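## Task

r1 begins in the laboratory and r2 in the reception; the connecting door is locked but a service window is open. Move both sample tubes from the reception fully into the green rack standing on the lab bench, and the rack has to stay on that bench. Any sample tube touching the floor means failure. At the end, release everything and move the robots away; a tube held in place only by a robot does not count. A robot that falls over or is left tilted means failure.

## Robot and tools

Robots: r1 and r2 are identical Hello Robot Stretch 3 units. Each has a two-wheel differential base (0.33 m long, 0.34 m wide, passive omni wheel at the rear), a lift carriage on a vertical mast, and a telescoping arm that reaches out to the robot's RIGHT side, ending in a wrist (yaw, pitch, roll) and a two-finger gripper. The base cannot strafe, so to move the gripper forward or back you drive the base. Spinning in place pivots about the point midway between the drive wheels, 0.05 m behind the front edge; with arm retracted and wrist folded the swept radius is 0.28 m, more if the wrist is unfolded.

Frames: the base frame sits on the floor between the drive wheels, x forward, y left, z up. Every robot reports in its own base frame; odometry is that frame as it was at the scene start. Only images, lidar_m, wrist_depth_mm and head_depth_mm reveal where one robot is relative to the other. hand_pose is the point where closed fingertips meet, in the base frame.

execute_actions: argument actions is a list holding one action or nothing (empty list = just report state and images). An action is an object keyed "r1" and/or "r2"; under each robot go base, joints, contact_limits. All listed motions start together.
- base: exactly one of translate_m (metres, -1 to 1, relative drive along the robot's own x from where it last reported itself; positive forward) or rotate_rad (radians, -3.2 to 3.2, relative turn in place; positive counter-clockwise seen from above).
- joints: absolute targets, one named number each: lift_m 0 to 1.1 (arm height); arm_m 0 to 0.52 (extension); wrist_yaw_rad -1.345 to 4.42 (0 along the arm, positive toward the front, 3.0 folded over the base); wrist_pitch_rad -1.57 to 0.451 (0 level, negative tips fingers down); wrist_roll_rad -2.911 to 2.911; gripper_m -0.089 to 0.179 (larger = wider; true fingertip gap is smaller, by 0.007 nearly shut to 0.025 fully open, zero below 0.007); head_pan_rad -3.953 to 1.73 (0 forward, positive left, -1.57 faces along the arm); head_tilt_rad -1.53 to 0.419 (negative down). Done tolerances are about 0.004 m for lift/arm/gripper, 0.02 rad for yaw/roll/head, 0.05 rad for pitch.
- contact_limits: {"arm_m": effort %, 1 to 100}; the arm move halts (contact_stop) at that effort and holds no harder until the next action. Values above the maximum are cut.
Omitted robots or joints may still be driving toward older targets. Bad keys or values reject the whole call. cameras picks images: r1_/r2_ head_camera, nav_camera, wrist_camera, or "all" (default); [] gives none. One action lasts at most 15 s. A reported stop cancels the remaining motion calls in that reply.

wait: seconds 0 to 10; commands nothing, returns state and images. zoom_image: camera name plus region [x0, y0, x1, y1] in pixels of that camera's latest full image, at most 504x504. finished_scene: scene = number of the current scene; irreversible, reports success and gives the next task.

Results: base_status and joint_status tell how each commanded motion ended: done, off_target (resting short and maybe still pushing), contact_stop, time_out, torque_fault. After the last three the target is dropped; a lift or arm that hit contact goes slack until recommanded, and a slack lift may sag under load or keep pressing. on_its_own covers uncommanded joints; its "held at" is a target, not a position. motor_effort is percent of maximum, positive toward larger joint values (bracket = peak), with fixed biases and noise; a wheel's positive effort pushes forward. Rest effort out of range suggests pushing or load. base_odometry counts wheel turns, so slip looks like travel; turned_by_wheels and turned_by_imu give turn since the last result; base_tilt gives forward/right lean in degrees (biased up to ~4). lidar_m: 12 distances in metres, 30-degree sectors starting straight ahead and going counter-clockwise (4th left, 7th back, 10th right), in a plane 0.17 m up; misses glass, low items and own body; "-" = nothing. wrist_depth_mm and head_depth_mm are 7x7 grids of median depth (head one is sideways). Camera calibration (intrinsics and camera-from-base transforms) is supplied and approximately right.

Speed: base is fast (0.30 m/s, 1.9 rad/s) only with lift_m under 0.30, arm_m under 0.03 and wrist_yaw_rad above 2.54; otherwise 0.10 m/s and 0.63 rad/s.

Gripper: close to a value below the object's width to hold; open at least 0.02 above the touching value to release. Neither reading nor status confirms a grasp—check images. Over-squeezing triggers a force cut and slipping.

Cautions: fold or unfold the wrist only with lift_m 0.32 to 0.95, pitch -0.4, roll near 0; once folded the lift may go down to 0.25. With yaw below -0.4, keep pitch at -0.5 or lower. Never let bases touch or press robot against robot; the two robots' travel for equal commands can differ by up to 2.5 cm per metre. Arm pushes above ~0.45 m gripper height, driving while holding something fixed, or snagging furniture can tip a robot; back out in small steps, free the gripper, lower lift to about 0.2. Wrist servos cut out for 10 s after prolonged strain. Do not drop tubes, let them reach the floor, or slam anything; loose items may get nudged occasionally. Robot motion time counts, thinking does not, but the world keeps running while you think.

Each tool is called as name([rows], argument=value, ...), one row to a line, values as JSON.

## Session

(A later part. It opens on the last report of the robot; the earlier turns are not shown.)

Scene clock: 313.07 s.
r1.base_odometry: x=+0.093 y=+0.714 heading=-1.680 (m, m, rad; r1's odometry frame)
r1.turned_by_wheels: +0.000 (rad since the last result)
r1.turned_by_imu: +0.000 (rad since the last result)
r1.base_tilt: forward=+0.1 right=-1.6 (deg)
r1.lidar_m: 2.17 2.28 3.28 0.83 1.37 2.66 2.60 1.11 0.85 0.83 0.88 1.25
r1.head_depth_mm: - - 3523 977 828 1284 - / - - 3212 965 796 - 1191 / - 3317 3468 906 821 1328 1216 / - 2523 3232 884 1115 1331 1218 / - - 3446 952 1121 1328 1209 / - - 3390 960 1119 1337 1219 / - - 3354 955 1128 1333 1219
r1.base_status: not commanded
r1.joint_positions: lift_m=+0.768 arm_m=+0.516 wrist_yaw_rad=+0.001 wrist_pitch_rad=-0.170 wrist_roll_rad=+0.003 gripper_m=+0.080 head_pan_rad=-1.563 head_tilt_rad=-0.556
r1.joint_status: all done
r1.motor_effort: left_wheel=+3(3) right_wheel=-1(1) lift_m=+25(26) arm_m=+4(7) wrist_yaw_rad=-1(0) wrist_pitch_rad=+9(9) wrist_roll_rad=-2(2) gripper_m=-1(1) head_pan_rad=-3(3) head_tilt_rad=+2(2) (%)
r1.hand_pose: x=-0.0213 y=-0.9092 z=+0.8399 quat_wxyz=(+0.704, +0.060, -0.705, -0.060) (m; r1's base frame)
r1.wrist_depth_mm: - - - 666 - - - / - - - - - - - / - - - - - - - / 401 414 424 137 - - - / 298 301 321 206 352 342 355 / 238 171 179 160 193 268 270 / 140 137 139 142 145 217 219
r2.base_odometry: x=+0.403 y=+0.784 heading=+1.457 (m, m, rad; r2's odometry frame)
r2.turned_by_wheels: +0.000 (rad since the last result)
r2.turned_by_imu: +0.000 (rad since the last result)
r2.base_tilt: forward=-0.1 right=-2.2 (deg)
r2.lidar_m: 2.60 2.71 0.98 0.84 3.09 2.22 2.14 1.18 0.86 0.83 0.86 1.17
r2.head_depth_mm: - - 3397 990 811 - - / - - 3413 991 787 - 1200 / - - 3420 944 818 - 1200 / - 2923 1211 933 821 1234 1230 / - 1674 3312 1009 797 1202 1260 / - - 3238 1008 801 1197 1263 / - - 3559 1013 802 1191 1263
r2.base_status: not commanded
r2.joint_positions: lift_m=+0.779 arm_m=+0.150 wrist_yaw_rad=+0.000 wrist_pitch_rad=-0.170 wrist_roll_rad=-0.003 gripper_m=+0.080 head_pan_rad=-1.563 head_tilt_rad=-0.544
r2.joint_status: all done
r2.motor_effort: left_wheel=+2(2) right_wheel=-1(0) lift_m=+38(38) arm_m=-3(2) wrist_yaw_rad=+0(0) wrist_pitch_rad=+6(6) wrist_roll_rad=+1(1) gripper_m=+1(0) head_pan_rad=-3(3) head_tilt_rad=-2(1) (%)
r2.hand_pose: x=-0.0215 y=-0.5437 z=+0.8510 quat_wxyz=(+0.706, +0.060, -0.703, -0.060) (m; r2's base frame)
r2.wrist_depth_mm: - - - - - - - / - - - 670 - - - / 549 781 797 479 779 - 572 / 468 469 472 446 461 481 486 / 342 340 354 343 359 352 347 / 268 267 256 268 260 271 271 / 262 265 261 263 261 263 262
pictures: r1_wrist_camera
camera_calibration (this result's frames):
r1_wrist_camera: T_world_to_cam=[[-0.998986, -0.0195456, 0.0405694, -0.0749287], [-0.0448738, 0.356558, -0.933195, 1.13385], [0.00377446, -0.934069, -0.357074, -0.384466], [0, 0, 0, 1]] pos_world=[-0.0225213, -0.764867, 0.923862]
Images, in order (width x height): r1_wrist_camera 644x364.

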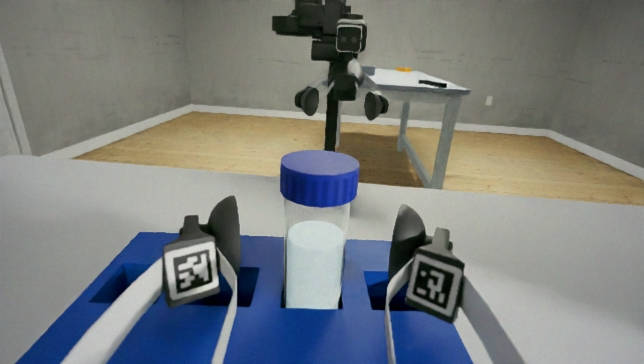

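execute_actions([
  {"r1":{"joints":{"gripper_m":-0.005}}},
], cameras=[])

execute_actions([
  {"r1":{"joints":{"lift_m":0.84}}},
], cameras=["r1_wrist_camera"])

execute_actions([
  {"r1":{"base":{"rotate_rad":3.093},"joints":{"arm_m":0.46}}},
], cameras=[])

execute_actions([
  {"r1":{"joints":{"arm_m":0.47,"lift_m":0.826}}},
], cameras=["r1_wrist_camera"])

Scene clock: 323.97 s.
r1.base_odometry: x=+0.093 y=+0.714 heading=-1.680 (m, m, rad; r1's odometry frame)
r1.turned_by_wheels: +0.000 (rad since the last result)
r1.turned_by_imu: -0.001 (rad since the last result)
r1.base_tilt: forward=-0.1 right=-1.6 (deg)
r1.lidar_m: 2.17 2.29 3.29 0.83 1.37 2.66 2.60 1.12 0.85 0.83 0.87 1.25
r1.head_depth_mm: - - 3464 975 827 1281 - / - - 3189 970 797 - 1199 / - 3324 3458 905 821 1332 1220 / - 2517 3234 886 1107 1344 1218 / - - 3368 952 1116 1339 1219 / - - 3359 960 1118 1341 1207 / - - 3317 955 1126 1328 1211
r1.base_status: not commanded
r1.joint_positions: lift_m=+0.768 arm_m=+0.516 wrist_yaw_rad=+0.001 wrist_pitch_rad=-0.170 wrist_roll_rad=+0.003 gripper_m=-0.004 head_pan_rad=-1.563 head_tilt_rad=-0.556
r1.joint_status: all done
r1.motor_effort: left_wheel=+2(2) right_wheel=-1(1) lift_m=+24(24) arm_m=+3(4) wrist_yaw_rad=-1(1) wrist_pitch_rad=+9(9) wrist_roll_rad=-2(2) gripper_m=-16(96) head_pan_rad=-3(3) head_tilt_rad=+2(2) (%)
r1.hand_pose: x=-0.0213 y=-0.9092 z=+0.8399 quat_wxyz=(+0.704, +0.060, -0.705, -0.060) (m; r1's base frame)
r1.wrist_depth_mm: - - - 661 - - - / - - - - - - - / - - - - - - - / 397 415 431 135 - - - / 298 287 326 158 336 341 352 / 238 181 174 156 255 264 271 / 135 136 139 141 144 215 220
r2.base_odometry: x=+0.403 y=+0.784 heading=+1.457 (m, m, rad; r2's odometry frame)
r2.turned_by_wheels: +0.000 (rad since the last result)
r2.turned_by_imu: +0.001 (rad since the last result)
r2.base_tilt: forward=-0.1 right=-2.3 (deg)
r2.lidar_m: 2.61 2.71 0.97 0.83 3.08 2.22 2.14 1.18 0.86 0.83 0.86 1.18
r2.head_depth_mm: - - 3403 988 810 - - / - - 3443 996 787 - 1198 / - - 3442 943 818 - 1197 / - 2904 1086 933 823 1232 1231 / - 1669 3273 1005 798 1202 1258 / - - 3241 1013 797 1199 1261 / - - 3544 1016 803 1198 1261
r2.base_status: not commanded
r2.joint_positions: lift_m=+0.779 arm_m=+0.150 wrist_yaw_rad=+0.000 wrist_pitch_rad=-0.170 wrist_roll_rad=-0.003 gripper_m=+0.080 head_pan_rad=-1.563 head_tilt_rad=-0.544
r2.joint_status: not commanded
r2.motor_effort: left_wheel=+2(2) right_wheel=-1(1) lift_m=+37(38) arm_m=-3(3) wrist_yaw_rad=+0(0) wrist_pitch_rad=+6(6) wrist_roll_rad=+1(1) gripper_m=+0(1) head_pan_rad=-3(3) head_tilt_rad=-3(1) (%)
r2.hand_pose: x=-0.0215 y=-0.5437 z=+0.8510 quat_wxyz=(+0.706, +0.060, -0.703, -0.060) (m; r2's base frame)
r2.wrist_depth_mm: - - - - - - - / - - - - - - - / 563 765 777 488 791 - 565 / 462 478 477 451 476 486 493 / 339 342 349 342 354 347 348 / 267 266 258 269 260 270 273 / 265 261 263 263 264 262 263
pictures: none
No camera images: the call's "cameras" was empty. Leave "cameras" out to get every camera's image.

Scene clock: 325.47 s.
r1.base_odometry: x=+0.093 y=+0.714 heading=-1.680 (m, m, rad; r1's odometry frame)
r1.turned_by_wheels: +0.000 (rad since the last result)
r1.turned_by_imu: +0.000 (rad since the last result)
r1.base_tilt: forward=-0.1 right=-1.6 (deg)
r1.lidar_m: 2.17 2.30 3.29 0.83 1.37 2.65 2.60 1.12 0.85 0.83 0.88 1.25
r1.head_depth_mm: - - 3468 975 796 - - / - - 3286 1060 - 1343 1222 / - 3326 3962 925 827 1333 1222 / - 2499 1932 929 1108 1349 1214 / - - 3420 956 1115 1334 1217 / - - 3384 960 1118 1332 1216 / - - 3367 950 1123 1320 1204
r1.base_status: not commanded
r1.joint_positions: lift_m=+0.840 arm_m=+0.516 wrist_yaw_rad=+0.001 wrist_pitch_rad=-0.170 wrist_roll_rad=+0.003 gripper_m=-0.004 head_pan_rad=-1.563 head_tilt_rad=-0.556
r1.joint_status: all done
r1.motor_effort: left_wheel=+3(2) right_wheel=-1(1) lift_m=+41(42) arm_m=+3(3) wrist_yaw_rad=+0(1) wrist_pitch_rad=+9(10) wrist_roll_rad=-2(2) gripper_m=-15(16) head_pan_rad=-3(3) head_tilt_rad=+3(2) (%)
r1.hand_pose: x=-0.0213 y=-0.9092 z=+0.9113 quat_wxyz=(+0.704, +0.060, -0.705, -0.060) (m; r1's base frame)
r1.wrist_depth_mm: - - - - - - - / - - - 699 - - - / - - - - - - - / - - - 135 - - - / 424 436 470 158 - - - / 338 347 341 156 390 382 389 / 281 286 228 214 283 309 311
r2.base_odometry: x=+0.403 y=+0.784 heading=+1.457 (m, m, rad; r2's odometry frame)
r2.turned_by_wheels: +0.000 (rad since the last result)
r2.turned_by_imu: +0.000 (rad since the last result)
r2.base_tilt: forward=+0.0 right=-2.2 (deg)
r2.lidar_m: 2.61 2.70 0.98 0.83 3.08 2.23 2.15 1.17 0.86 0.83 0.86 1.17
r2.head_depth_mm: - - 3413 987 813 - - / - - 3410 993 789 - 1195 / - - 3452 945 818 - 1201 / - 2451 1055 939 823 1236 1232 / - 1661 3497 1005 795 1206 1258 / - - 3217 1012 798 1201 1262 / - - 3521 1017 800 1193 1267
r2.base_status: not commanded
r2.joint_positions: lift_m=+0.779 arm_m=+0.150 wrist_yaw_rad=+0.000 wrist_pitch_rad=-0.170 wrist_roll_rad=-0.003 gripper_m=+0.080 head_pan_rad=-1.563 head_tilt_rad=-0.544
r2.joint_status: not commanded
r2.motor_effort: left_wheel=+2(2) right_wheel=-1(2) lift_m=+38(38) arm_m=-3(3) wrist_yaw_rad=+0(0) wrist_pitch_rad=+6(6) wrist_roll_rad=+2(2) gripper_m=+0(0) head_pan_rad=-3(3) head_tilt_rad=-3(1) (%)
r2.hand_pose: x=-0.0215 y=-0.5437 z=+0.8510 quat_wxyz=(+0.706, +0.060, -0.703, -0.060) (m; r2's base frame)
r2.wrist_depth_mm: - - - 622 - - - / - - - - - - - / 563 786 789 788 773 - 570 / 462 476 480 451 474 481 497 / 342 342 354 342 356 348 352 / 266 267 257 269 258 272 271 / 265 263 265 263 265 260 262
pictures: r1_wrist_camera
camera_calibration (this result's frames):
r1_wrist_camera: T_world_to_cam=[[-0.998985, -0.019549, 0.0405695, -0.0778259], [-0.0448752, 0.356558, -0.933195, 1.20044], [0.00377762, -0.934069, -0.357074, -0.359004], [0, 0, 0, 1]] pos_world=[-0.0225209, -0.764882, 0.995209]
Images, in order (width x height): r1_wrist_camera 644x364.

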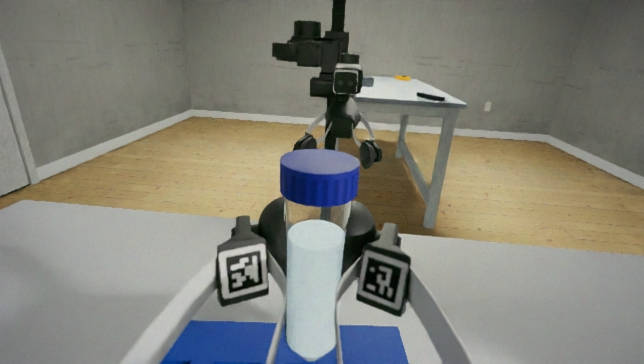

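Scene clock: 331.43 s.
r1.base_odometry: x=+0.093 y=+0.714 heading=+1.413 (m, m, rad; r1's odometry frame)
r1.turned_by_wheels: +3.093 (rad since the last result)
r1.turned_by_imu: +3.096 (rad since the last result)
r1.base_tilt: forward=-0.1 right=-1.5 (deg)
r1.lidar_m: 2.60 1.16 0.86 0.83 0.87 1.20 2.17 2.26 3.12 0.83 0.97 2.69
r1.head_depth_mm: 3002 3368 3514 2396 1866 - - / 2999 3346 3433 2587 - 1422 1219 / 2998 3327 3573 992 1689 1421 1217 / 3007 3236 1579 991 1737 1414 1215 / 3008 3193 1388 1005 1779 1454 1211 / 3009 3198 1379 999 1785 1435 1214 / 3002 3291 1375 996 1712 1440 1207
r1.base_status: done
r1.joint_positions: lift_m=+0.840 arm_m=+0.460 wrist_yaw_rad=+0.001 wrist_pitch_rad=-0.170 wrist_roll_rad=+0.003 gripper_m=-0.004 head_pan_rad=-1.563 head_tilt_rad=-0.556
r1.joint_status: all done
r1.motor_effort: left_wheel=-1(8) right_wheel=+3(10) lift_m=+42(41) arm_m=-4(5) wrist_yaw_rad=-1(1) wrist_pitch_rad=+10(9) wrist_roll_rad=-2(2) gripper_m=-17(16) head_pan_rad=-2(3) head_tilt_rad=+3(2) (%)
r1.hand_pose: x=-0.0213 y=-0.8537 z=+0.9113 quat_wxyz=(+0.704, +0.060, -0.705, -0.060) (m; r1's base frame)
r1.wrist_depth_mm: - - - - - - - / - - - - - - - / - 899 986 - - - - / 563 589 615 135 - - - / 419 425 468 158 532 - - / 337 345 337 155 380 - - / 283 282 287 206 280 - -
r2.base_odometry: x=+0.403 y=+0.784 heading=+1.457 (m, m, rad; r2's odometry frame)
r2.turned_by_wheels: +0.000 (rad since the last result)
r2.turned_by_imu: +0.001 (rad since the last result)
r2.base_tilt: forward=+0.0 right=-2.1 (deg)
r2.lidar_m: 2.61 2.71 0.98 0.83 3.08 2.23 2.15 1.18 0.86 0.83 0.86 1.18
r2.head_depth_mm: - - 3419 987 812 - - / - - 3392 993 788 - 1194 / - - 3456 944 820 - 1198 / - 2410 3276 941 822 1234 1233 / - 3350 3468 1004 796 1200 1257 / - - 3203 1009 800 1201 1260 / - - 3543 1017 802 1198 1264
r2.base_status: not commanded
r2.joint_positions: lift_m=+0.779 arm_m=+0.150 wrist_yaw_rad=+0.000 wrist_pitch_rad=-0.170 wrist_roll_rad=-0.003 gripper_m=+0.080 head_pan_rad=-1.563 head_tilt_rad=-0.544
r2.joint_status: not commanded
r2.motor_effort: left_wheel=+2(2) right_wheel=-1(1) lift_m=+38(38) arm_m=-3(4) wrist_yaw_rad=+0(0) wrist_pitch_rad=+6(6) wrist_roll_rad=+1(1) gripper_m=+0(0) head_pan_rad=-3(4) head_tilt_rad=-2(3) (%)
r2.hand_pose: x=-0.0215 y=-0.5437 z=+0.8510 quat_wxyz=(+0.706, +0.060, -0.703, -0.060) (m; r2's base frame)
r2.wrist_depth_mm: - - - - - - - / - - - - - - - / 565 759 773 770 784 - 560 / 465 476 479 454 469 488 485 / 340 344 355 345 358 350 349 / 264 267 257 268 258 269 270 / 261 264 264 263 261 261 263
pictures: none
No camera images: the call's "cameras" was empty. Leave "cameras" out to get every camera's image.

Scene clock: 332.27 s.
r1.base_odometry: x=+0.093 y=+0.714 heading=+1.413 (m, m, rad; r1's odometry frame)
r1.turned_by_wheels: +0.000 (rad since the last result)
r1.turned_by_imu: +0.000 (rad since the last result)
r1.base_tilt: forward=+0.0 right=-1.6 (deg)
r1.lidar_m: 2.60 1.16 0.86 0.83 0.86 1.20 2.17 2.26 3.13 0.83 0.97 2.68
r1.head_depth_mm: 3021 3414 3538 2385 1871 - - / 2993 3321 3426 2501 - 1390 1211 / 2966 3343 3545 993 1668 1407 1219 / 2989 3208 1591 989 1725 1415 1218 / 2964 3219 1386 1003 1774 1443 1216 / 2970 3152 1371 1006 1776 1442 1210 / 2968 3239 1377 992 1727 1438 1210
r1.base_status: not commanded
r1.joint_positions: lift_m=+0.826 arm_m=+0.470 wrist_yaw_rad=+0.001 wrist_pitch_rad=-0.170 wrist_roll_rad=+0.003 gripper_m=-0.004 head_pan_rad=-1.563 head_tilt_rad=-0.556
r1.joint_status: all done
r1.motor_effort: left_wheel=-1(2) right_wheel=+3(3) lift_m=+26(38) arm_m=+3(7) wrist_yaw_rad=-1(2) wrist_pitch_rad=+10(10) wrist_roll_rad=-2(2) gripper_m=-16(17) head_pan_rad=-3(3) head_tilt_rad=+3(2) (%)
r1.hand_pose: x=-0.0213 y=-0.8632 z=+0.8979 quat_wxyz=(+0.704, +0.060, -0.705, -0.060) (m; r1's base frame)
r1.wrist_depth_mm: - - - - - - - / - - - - - - - / - 862 925 980 - - - / 531 552 581 135 - - - / 396 408 437 157 479 - - / 314 324 316 156 368 - - / 265 268 270 190 256 - -
r2.base_odometry: x=+0.403 y=+0.784 heading=+1.457 (m, m, rad; r2's odometry frame)
r2.turned_by_wheels: +0.000 (rad since the last result)
r2.turned_by_imu: +0.000 (rad since the last result)
r2.base_tilt: forward=+0.0 right=-2.2 (deg)
r2.lidar_m: 2.60 2.70 0.98 0.83 3.09 2.23 2.14 1.18 0.86 0.83 0.86 1.17
r2.head_depth_mm: - - 3367 991 813 - - / - - 3423 994 788 - 1196 / - - 3430 941 818 - 1201 / - 2411 3262 941 821 1239 1232 / - 3383 3483 1006 797 1204 1260 / - - 3219 1013 798 1195 1264 / - - 3546 1017 801 1195 1267
r2.base_status: not commanded
r2.joint_positions: lift_m=+0.779 arm_m=+0.150 wrist_yaw_rad=+0.000 wrist_pitch_rad=-0.170 wrist_roll_rad=-0.003 gripper_m=+0.080 head_pan_rad=-1.563 head_tilt_rad=-0.544
r2.joint_status: not commanded
r2.motor_effort: left_wheel=+2(1) right_wheel=-1(1) lift_m=+38(38) arm_m=-3(3) wrist_yaw_rad=+0(0) wrist_pitch_rad=+6(6) wrist_roll_rad=+1(1) gripper_m=+0(0) head_pan_rad=-3(3) head_tilt_rad=-2(2) (%)
r2.hand_pose: x=-0.0215 y=-0.5437 z=+0.8510 quat_wxyz=(+0.706, +0.060, -0.703, -0.060) (m; r2's base frame)
r2.wrist_depth_mm: - - - - - - - / - - - - - - - / 562 757 762 776 795 - 556 / 462 478 482 454 468 485 481 / 337 335 350 345 355 349 348 / 265 268 257 271 257 273 272 / 264 262 263 260 260 262 264
pictures: r1_wrist_camera
camera_calibration (this result's frames):
r1_wrist_camera: T_world_to_cam=[[-0.998985, -0.0195474, 0.0405705, -0.0763837], [-0.0448755, 0.356558, -0.933195, 1.17155], [0.00377579, -0.934069, -0.357074, -0.320802], [0, 0, 0, 1]] pos_world=[-0.0225211, -0.71887, 0.981833]
Images, in order (width x height): r1_wrist_camera 644x364.

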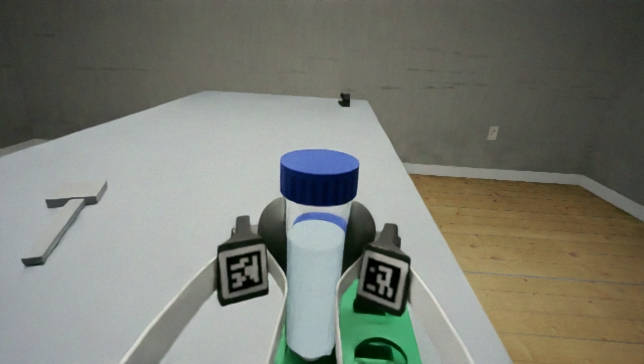

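execute_actions([
  {"r1":{"joints":{"arm_m":0.472,"lift_m":0.774}}},
], cameras=["r1_wrist_camera"])

Scene clock: 336.07 s.
r1.base_odometry: x=+0.093 y=+0.714 heading=+1.413 (m, m, rad; r1's odometry frame)
r1.turned_by_wheels: +0.000 (rad since the last result)
r1.turned_by_imu: -0.001 (rad since the last result)
r1.base_tilt: forward=-0.1 right=-1.5 (deg)
r1.lidar_m: 2.59 1.16 0.86 0.83 0.87 1.19 2.17 2.26 3.14 0.83 0.97 2.68
r1.head_depth_mm: 3042 3380 3448 2352 1795 1501 - / 3033 3313 3409 2373 1864 - 1196 / 3006 3344 3458 1057 1622 1410 1215 / 2985 3246 1445 1041 1725 1404 1209 / 2989 3145 1396 1008 1792 1456 1214 / 2971 3196 1379 1002 1783 1442 1214 / 2996 3251 1368 991 1716 1450 1214
r1.base_status: not commanded
r1.joint_positions: lift_m=+0.774 arm_m=+0.472 wrist_yaw_rad=+0.001 wrist_pitch_rad=-0.170 wrist_roll_rad=+0.003 gripper_m=-0.004 head_pan_rad=-1.563 head_tilt_rad=-0.556
r1.joint_status: all done
r1.motor_effort: left_wheel=-2(2) right_wheel=+3(3) lift_m=+26(25) arm_m=+3(4) wrist_yaw_rad=-1(1) wrist_pitch_rad=+9(9) wrist_roll_rad=-2(2) gripper_m=-16(16) head_pan_rad=-3(3) head_tilt_rad=+3(3) (%)
r1.hand_pose: x=-0.0213 y=-0.8652 z=+0.8460 quat_wxyz=(+0.704, +0.060, -0.705, -0.060) (m; r1's base frame)
r1.wrist_depth_mm: - - - - - - - / - - - - - - - / 626 661 694 748 - - - / 404 427 448 135 506 - - / 302 313 336 158 323 - - / 241 248 233 155 256 294 - / 202 204 206 152 150 221 -
r2.base_odometry: x=+0.403 y=+0.784 heading=+1.457 (m, m, rad; r2's odometry frame)
r2.turned_by_wheels: +0.000 (rad since the last result)
r2.turned_by_imu: +0.000 (rad since the last result)
r2.base_tilt: forward=-0.1 right=-2.3 (deg)
r2.lidar_m: 2.61 2.71 0.98 0.83 3.10 2.24 2.14 1.18 0.86 0.83 0.86 1.18
r2.head_depth_mm: - - 3403 988 810 - - / - - 3404 993 788 - 1194 / - - 3434 944 820 - 1201 / - 2405 3242 944 821 1233 1233 / - 3388 3495 1003 796 1200 1255 / - - 3215 1010 799 1199 1263 / - - 3553 1014 802 1194 1260
r2.base_status: not commanded
r2.joint_positions: lift_m=+0.779 arm_m=+0.150 wrist_yaw_rad=+0.000 wrist_pitch_rad=-0.170 wrist_roll_rad=-0.003 gripper_m=+0.080 head_pan_rad=-1.563 head_tilt_rad=-0.544
r2.joint_status: not commanded
r2.motor_effort: left_wheel=+2(2) right_wheel=-1(1) lift_m=+38(37) arm_m=-3(3) wrist_yaw_rad=+0(0) wrist_pitch_rad=+6(6) wrist_roll_rad=+1(2) gripper_m=+0(0) head_pan_rad=-3(2) head_tilt_rad=-2(2) (%)
r2.hand_pose: x=-0.0215 y=-0.5437 z=+0.8510 quat_wxyz=(+0.706, +0.060, -0.703, -0.060) (m; r2's base frame)
r2.wrist_depth_mm: - - - - - - - / - - - - - - - / 566 769 768 778 786 - 563 / 463 471 470 453 463 490 479 / 338 341 351 349 357 346 346 / 266 267 254 271 259 269 271 / 263 262 261 262 262 260 262
pictures: r1_wrist_camera
camera_calibration (this result's frames):
r1_wrist_camera: T_world_to_cam=[[-0.998986, -0.0195269, 0.0405788, -0.0743087], [-0.0448743, 0.35617, -0.933343, 1.12365], [0.00377238, -0.934217, -0.356685, -0.341695], [0, 0, 0, 1]] pos_world=[-0.0225214, -0.720878, 0.929886]
Images, in order (width x height): r1_wrist_camera 644x364.

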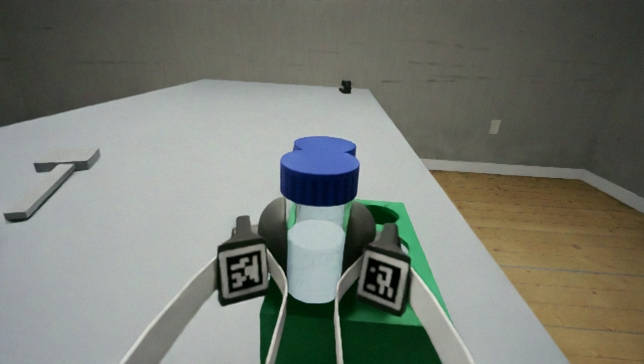

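execute_actions([
  {"r1":{"joints":{"gripper_m":0.08}}},
], cameras=["r1_wrist_camera"])

execute_actions([
  {"r1":{"joints":{"arm_m":0.2,"lift_m":0.785}}},
], cameras=["r1_wrist_camera","r1_head_camera"])

Scene clock: 340.73 s.
r1.base_odometry: x=+0.093 y=+0.714 heading=+1.413 (m, m, rad; r1's odometry frame)
r1.turned_by_wheels: +0.000 (rad since the last result)
r1.turned_by_imu: -0.001 (rad since the last result)
r1.base_tilt: forward=+0.0 right=-1.5 (deg)
r1.lidar_m: 2.60 1.16 0.86 0.83 0.87 1.20 2.16 2.26 3.11 0.83 0.97 2.68
r1.head_depth_mm: 3012 3351 3421 2342 1817 1501 - / 2991 3404 3461 2382 1864 - 1195 / 3015 3351 3382 1059 1614 1412 1219 / 3002 3262 1439 1038 1733 1401 1217 / 2977 3202 1393 1000 1789 1441 1214 / 2987 3262 1375 1001 1793 1445 1207 / 2917 3252 1368 993 1709 1432 1212
r1.base_status: not commanded
r1.joint_positions: lift_m=+0.774 arm_m=+0.472 wrist_yaw_rad=+0.001 wrist_pitch_rad=-0.170 wrist_roll_rad=+0.003 gripper_m=+0.080 head_pan_rad=-1.563 head_tilt_rad=-0.556
r1.joint_status: all done
r1.motor_effort: left_wheel=-3(2) right_wheel=+3(3) lift_m=+26(26) arm_m=+3(3) wrist_yaw_rad=-2(1) wrist_pitch_rad=+9(9) wrist_roll_rad=-2(2) gripper_m=+1(88) head_pan_rad=-2(4) head_tilt_rad=+2(3) (%)
r1.hand_pose: x=-0.0213 y=-0.8652 z=+0.8460 quat_wxyz=(+0.704, +0.060, -0.705, -0.060) (m; r1's base frame)
r1.wrist_depth_mm: - - - - - - - / - - - - - - - / 638 657 697 765 - - - / 407 427 441 142 514 - - / 307 313 333 189 281 - - / 242 247 244 156 187 - - / 204 204 206 151 151 221 -
r2.base_odometry: x=+0.403 y=+0.784 heading=+1.457 (m, m, rad; r2's odometry frame)
r2.turned_by_wheels: +0.000 (rad since the last result)
r2.turned_by_imu: +0.001 (rad since the last result)
r2.base_tilt: forward=-0.1 right=-2.3 (deg)
r2.lidar_m: 2.61 2.71 0.98 0.83 3.09 2.23 2.14 1.18 0.86 0.83 0.86 1.18
r2.head_depth_mm: - - 3388 986 812 - - / - - 3429 992 789 - 1195 / - - 3457 945 817 - 1201 / - 2403 3259 942 821 1233 1231 / - 3379 3475 1006 799 1202 1259 / - - 3231 1010 799 1200 1263 / - - 3553 1014 800 1194 1264
r2.base_status: not commanded
r2.joint_positions: lift_m=+0.779 arm_m=+0.150 wrist_yaw_rad=+0.000 wrist_pitch_rad=-0.170 wrist_roll_rad=-0.003 gripper_m=+0.080 head_pan_rad=-1.563 head_tilt_rad=-0.544
r2.joint_status: not commanded
r2.motor_effort: left_wheel=+2(2) right_wheel=-2(2) lift_m=+38(38) arm_m=-3(3) wrist_yaw_rad=+0(0) wrist_pitch_rad=+6(6) wrist_roll_rad=+1(1) gripper_m=+0(0) head_pan_rad=-3(4) head_tilt_rad=-3(3) (%)
r2.hand_pose: x=-0.0215 y=-0.5437 z=+0.8510 quat_wxyz=(+0.706, +0.060, -0.703, -0.060) (m; r2's base frame)
r2.wrist_depth_mm: - - - - - - - / - - - - - - - / 559 784 778 766 789 - 571 / 471 469 484 456 469 478 483 / 337 343 352 348 355 349 346 / 268 268 256 269 258 273 271 / 263 260 263 264 262 260 262
pictures: r1_wrist_camera
camera_calibration (this result's frames):
r1_wrist_camera: T_world_to_cam=[[-0.998986, -0.0195275, 0.0405783, -0.0743087], [-0.0448741, 0.35617, -0.933343, 1.12365], [0.00377304, -0.934217, -0.356685, -0.341695], [0, 0, 0, 1]] pos_world=[-0.0225214, -0.720878, 0.929886]
Images, in order (width x height): r1_wrist_camera 644x364.

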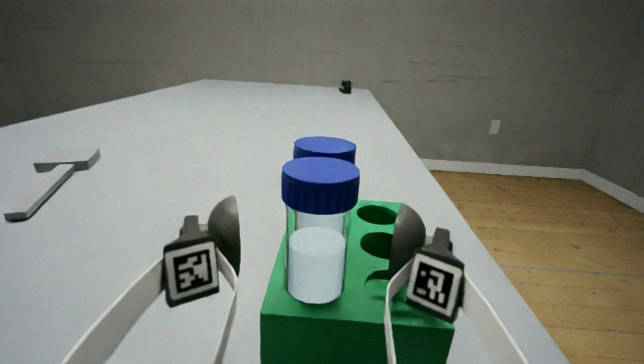

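Scene clock: 343.97 s.
r1.base_odometry: x=+0.093 y=+0.714 heading=+1.413 (m, m, rad; r1's odometry frame)
r1.turned_by_wheels: +0.000 (rad since the last result)
r1.turned_by_imu: -0.001 (rad since the last result)
r1.base_tilt: forward=-0.1 right=-1.6 (deg)
r1.lidar_m: 2.60 1.16 0.86 0.83 0.86 1.20 2.17 2.26 3.13 0.83 0.97 2.68
r1.head_depth_mm: 2990 3369 3473 2377 1814 1496 - / 2992 3375 3514 2340 1924 - 1226 / 2997 3361 3224 1089 - 1375 1220 / 2982 3242 1390 963 - 1379 1218 / 3018 3250 1393 1000 1787 1461 1217 / 2962 3172 1374 994 1787 1444 1209 / 2931 3253 1374 998 1717 1438 1219
r1.base_status: not commanded
r1.joint_positions: lift_m=+0.785 arm_m=+0.200 wrist_yaw_rad=+0.001 wrist_pitch_rad=-0.170 wrist_roll_rad=+0.003 gripper_m=+0.080 head_pan_rad=-1.563 head_tilt_rad=-0.556
r1.joint_status: all done
r1.motor_effort: left_wheel=-2(1) right_wheel=+3(3) lift_m=+41(41) arm_m=-4(4) wrist_yaw_rad=-1(1) wrist_pitch_rad=+9(9) wrist_roll_rad=-2(2) gripper_m=-1(0) head_pan_rad=-4(2) head_tilt_rad=+2(3) (%)
r1.hand_pose: x=-0.0213 y=-0.5937 z=+0.8564 quat_wxyz=(+0.704, +0.060, -0.705, -0.060) (m; r1's base frame)
r1.wrist_depth_mm: - - - - - - - / - - - - - - - / 681 692 751 692 - - - / 443 451 476 419 545 - - / 453 446 417 402 397 - - / - - - - 466 - - / - - - - - - -
r2.base_odometry: x=+0.403 y=+0.784 heading=+1.457 (m, m, rad; r2's odometry frame)
r2.turned_by_wheels: +0.000 (rad since the last result)
r2.turned_by_imu: +0.000 (rad since the last result)
r2.base_tilt: forward=+0.0 right=-2.3 (deg)
r2.lidar_m: 2.60 2.70 0.98 0.83 3.10 2.22 2.14 1.18 0.86 0.83 0.86 1.18
r2.head_depth_mm: - - 3396 989 811 - - / - - 3432 993 789 - 1196 / - - 3421 943 818 - 1201 / - 2410 3294 941 822 1233 1228 / - 3350 3483 1007 797 1198 1261 / - - 3199 1011 801 1200 1258 / - - 3543 1012 802 1197 1265
r2.base_status: not commanded
r2.joint_positions: lift_m=+0.779 arm_m=+0.150 wrist_yaw_rad=+0.000 wrist_pitch_rad=-0.170 wrist_roll_rad=-0.003 gripper_m=+0.080 head_pan_rad=-1.563 head_tilt_rad=-0.544
r2.joint_status: not commanded
r2.motor_effort: left_wheel=+1(2) right_wheel=-1(2) lift_m=+38(38) arm_m=-4(3) wrist_yaw_rad=+0(0) wrist_pitch_rad=+6(6) wrist_roll_rad=+1(1) gripper_m=+0(0) head_pan_rad=-3(3) head_tilt_rad=-2(2) (%)
r2.hand_pose: x=-0.0215 y=-0.5437 z=+0.8510 quat_wxyz=(+0.706, +0.060, -0.703, -0.060) (m; r2's base frame)
r2.wrist_depth_mm: - - - - - - - / - - - - - - - / 549 787 778 765 777 - 572 / 466 473 475 456 480 482 480 / 341 339 354 343 356 346 351 / 265 267 257 270 260 273 273 / 263 262 265 265 264 263 261
pictures: r1_head_camera (sideways: a quarter turn clockwise sets it upright), r1_wrist_camera
camera_calibration (this result's frames):
r1_head_camera: T_world_to_cam=[[0.00762764, 0.572262, -0.820035, 1.09565], [0.999532, -0.028644, -0.010692, 0.0100082], [-0.0296077, -0.81957, -0.572213, 0.706224], [0, 0, 0, 1]] pos_world=[0.00254894, -0.0479115, 1.30269]
r1_wrist_camera: T_world_to_cam=[[-0.998985, -0.0195276, 0.0405802, -0.0694309], [-0.0448759, 0.35617, -0.933343, 1.03665], [0.00377246, -0.934217, -0.356685, -0.0843833], [0, 0, 0, 1]] pos_world=[-0.0225213, -0.449413, 0.940273]
Images, in order (width x height): r1_head_camera 896x504, r1_wrist_camera 644x364.

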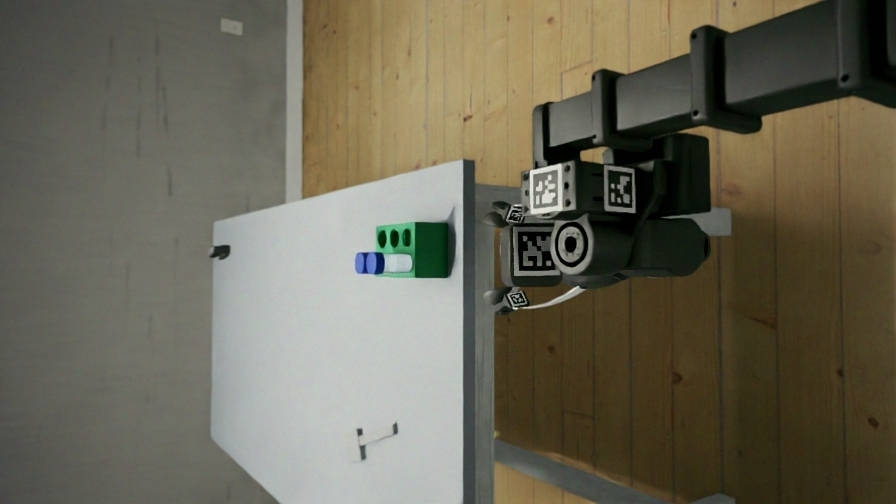

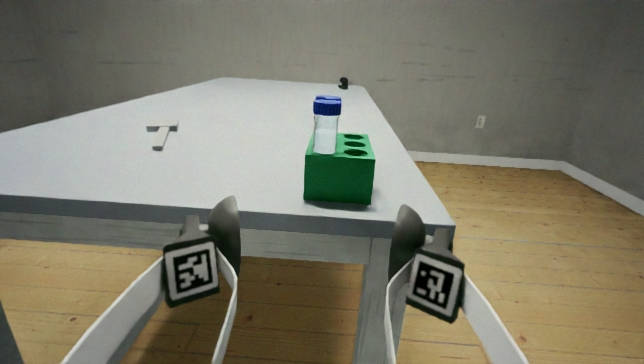

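finished_scene(scene=2)

The scene is finished: the task was done.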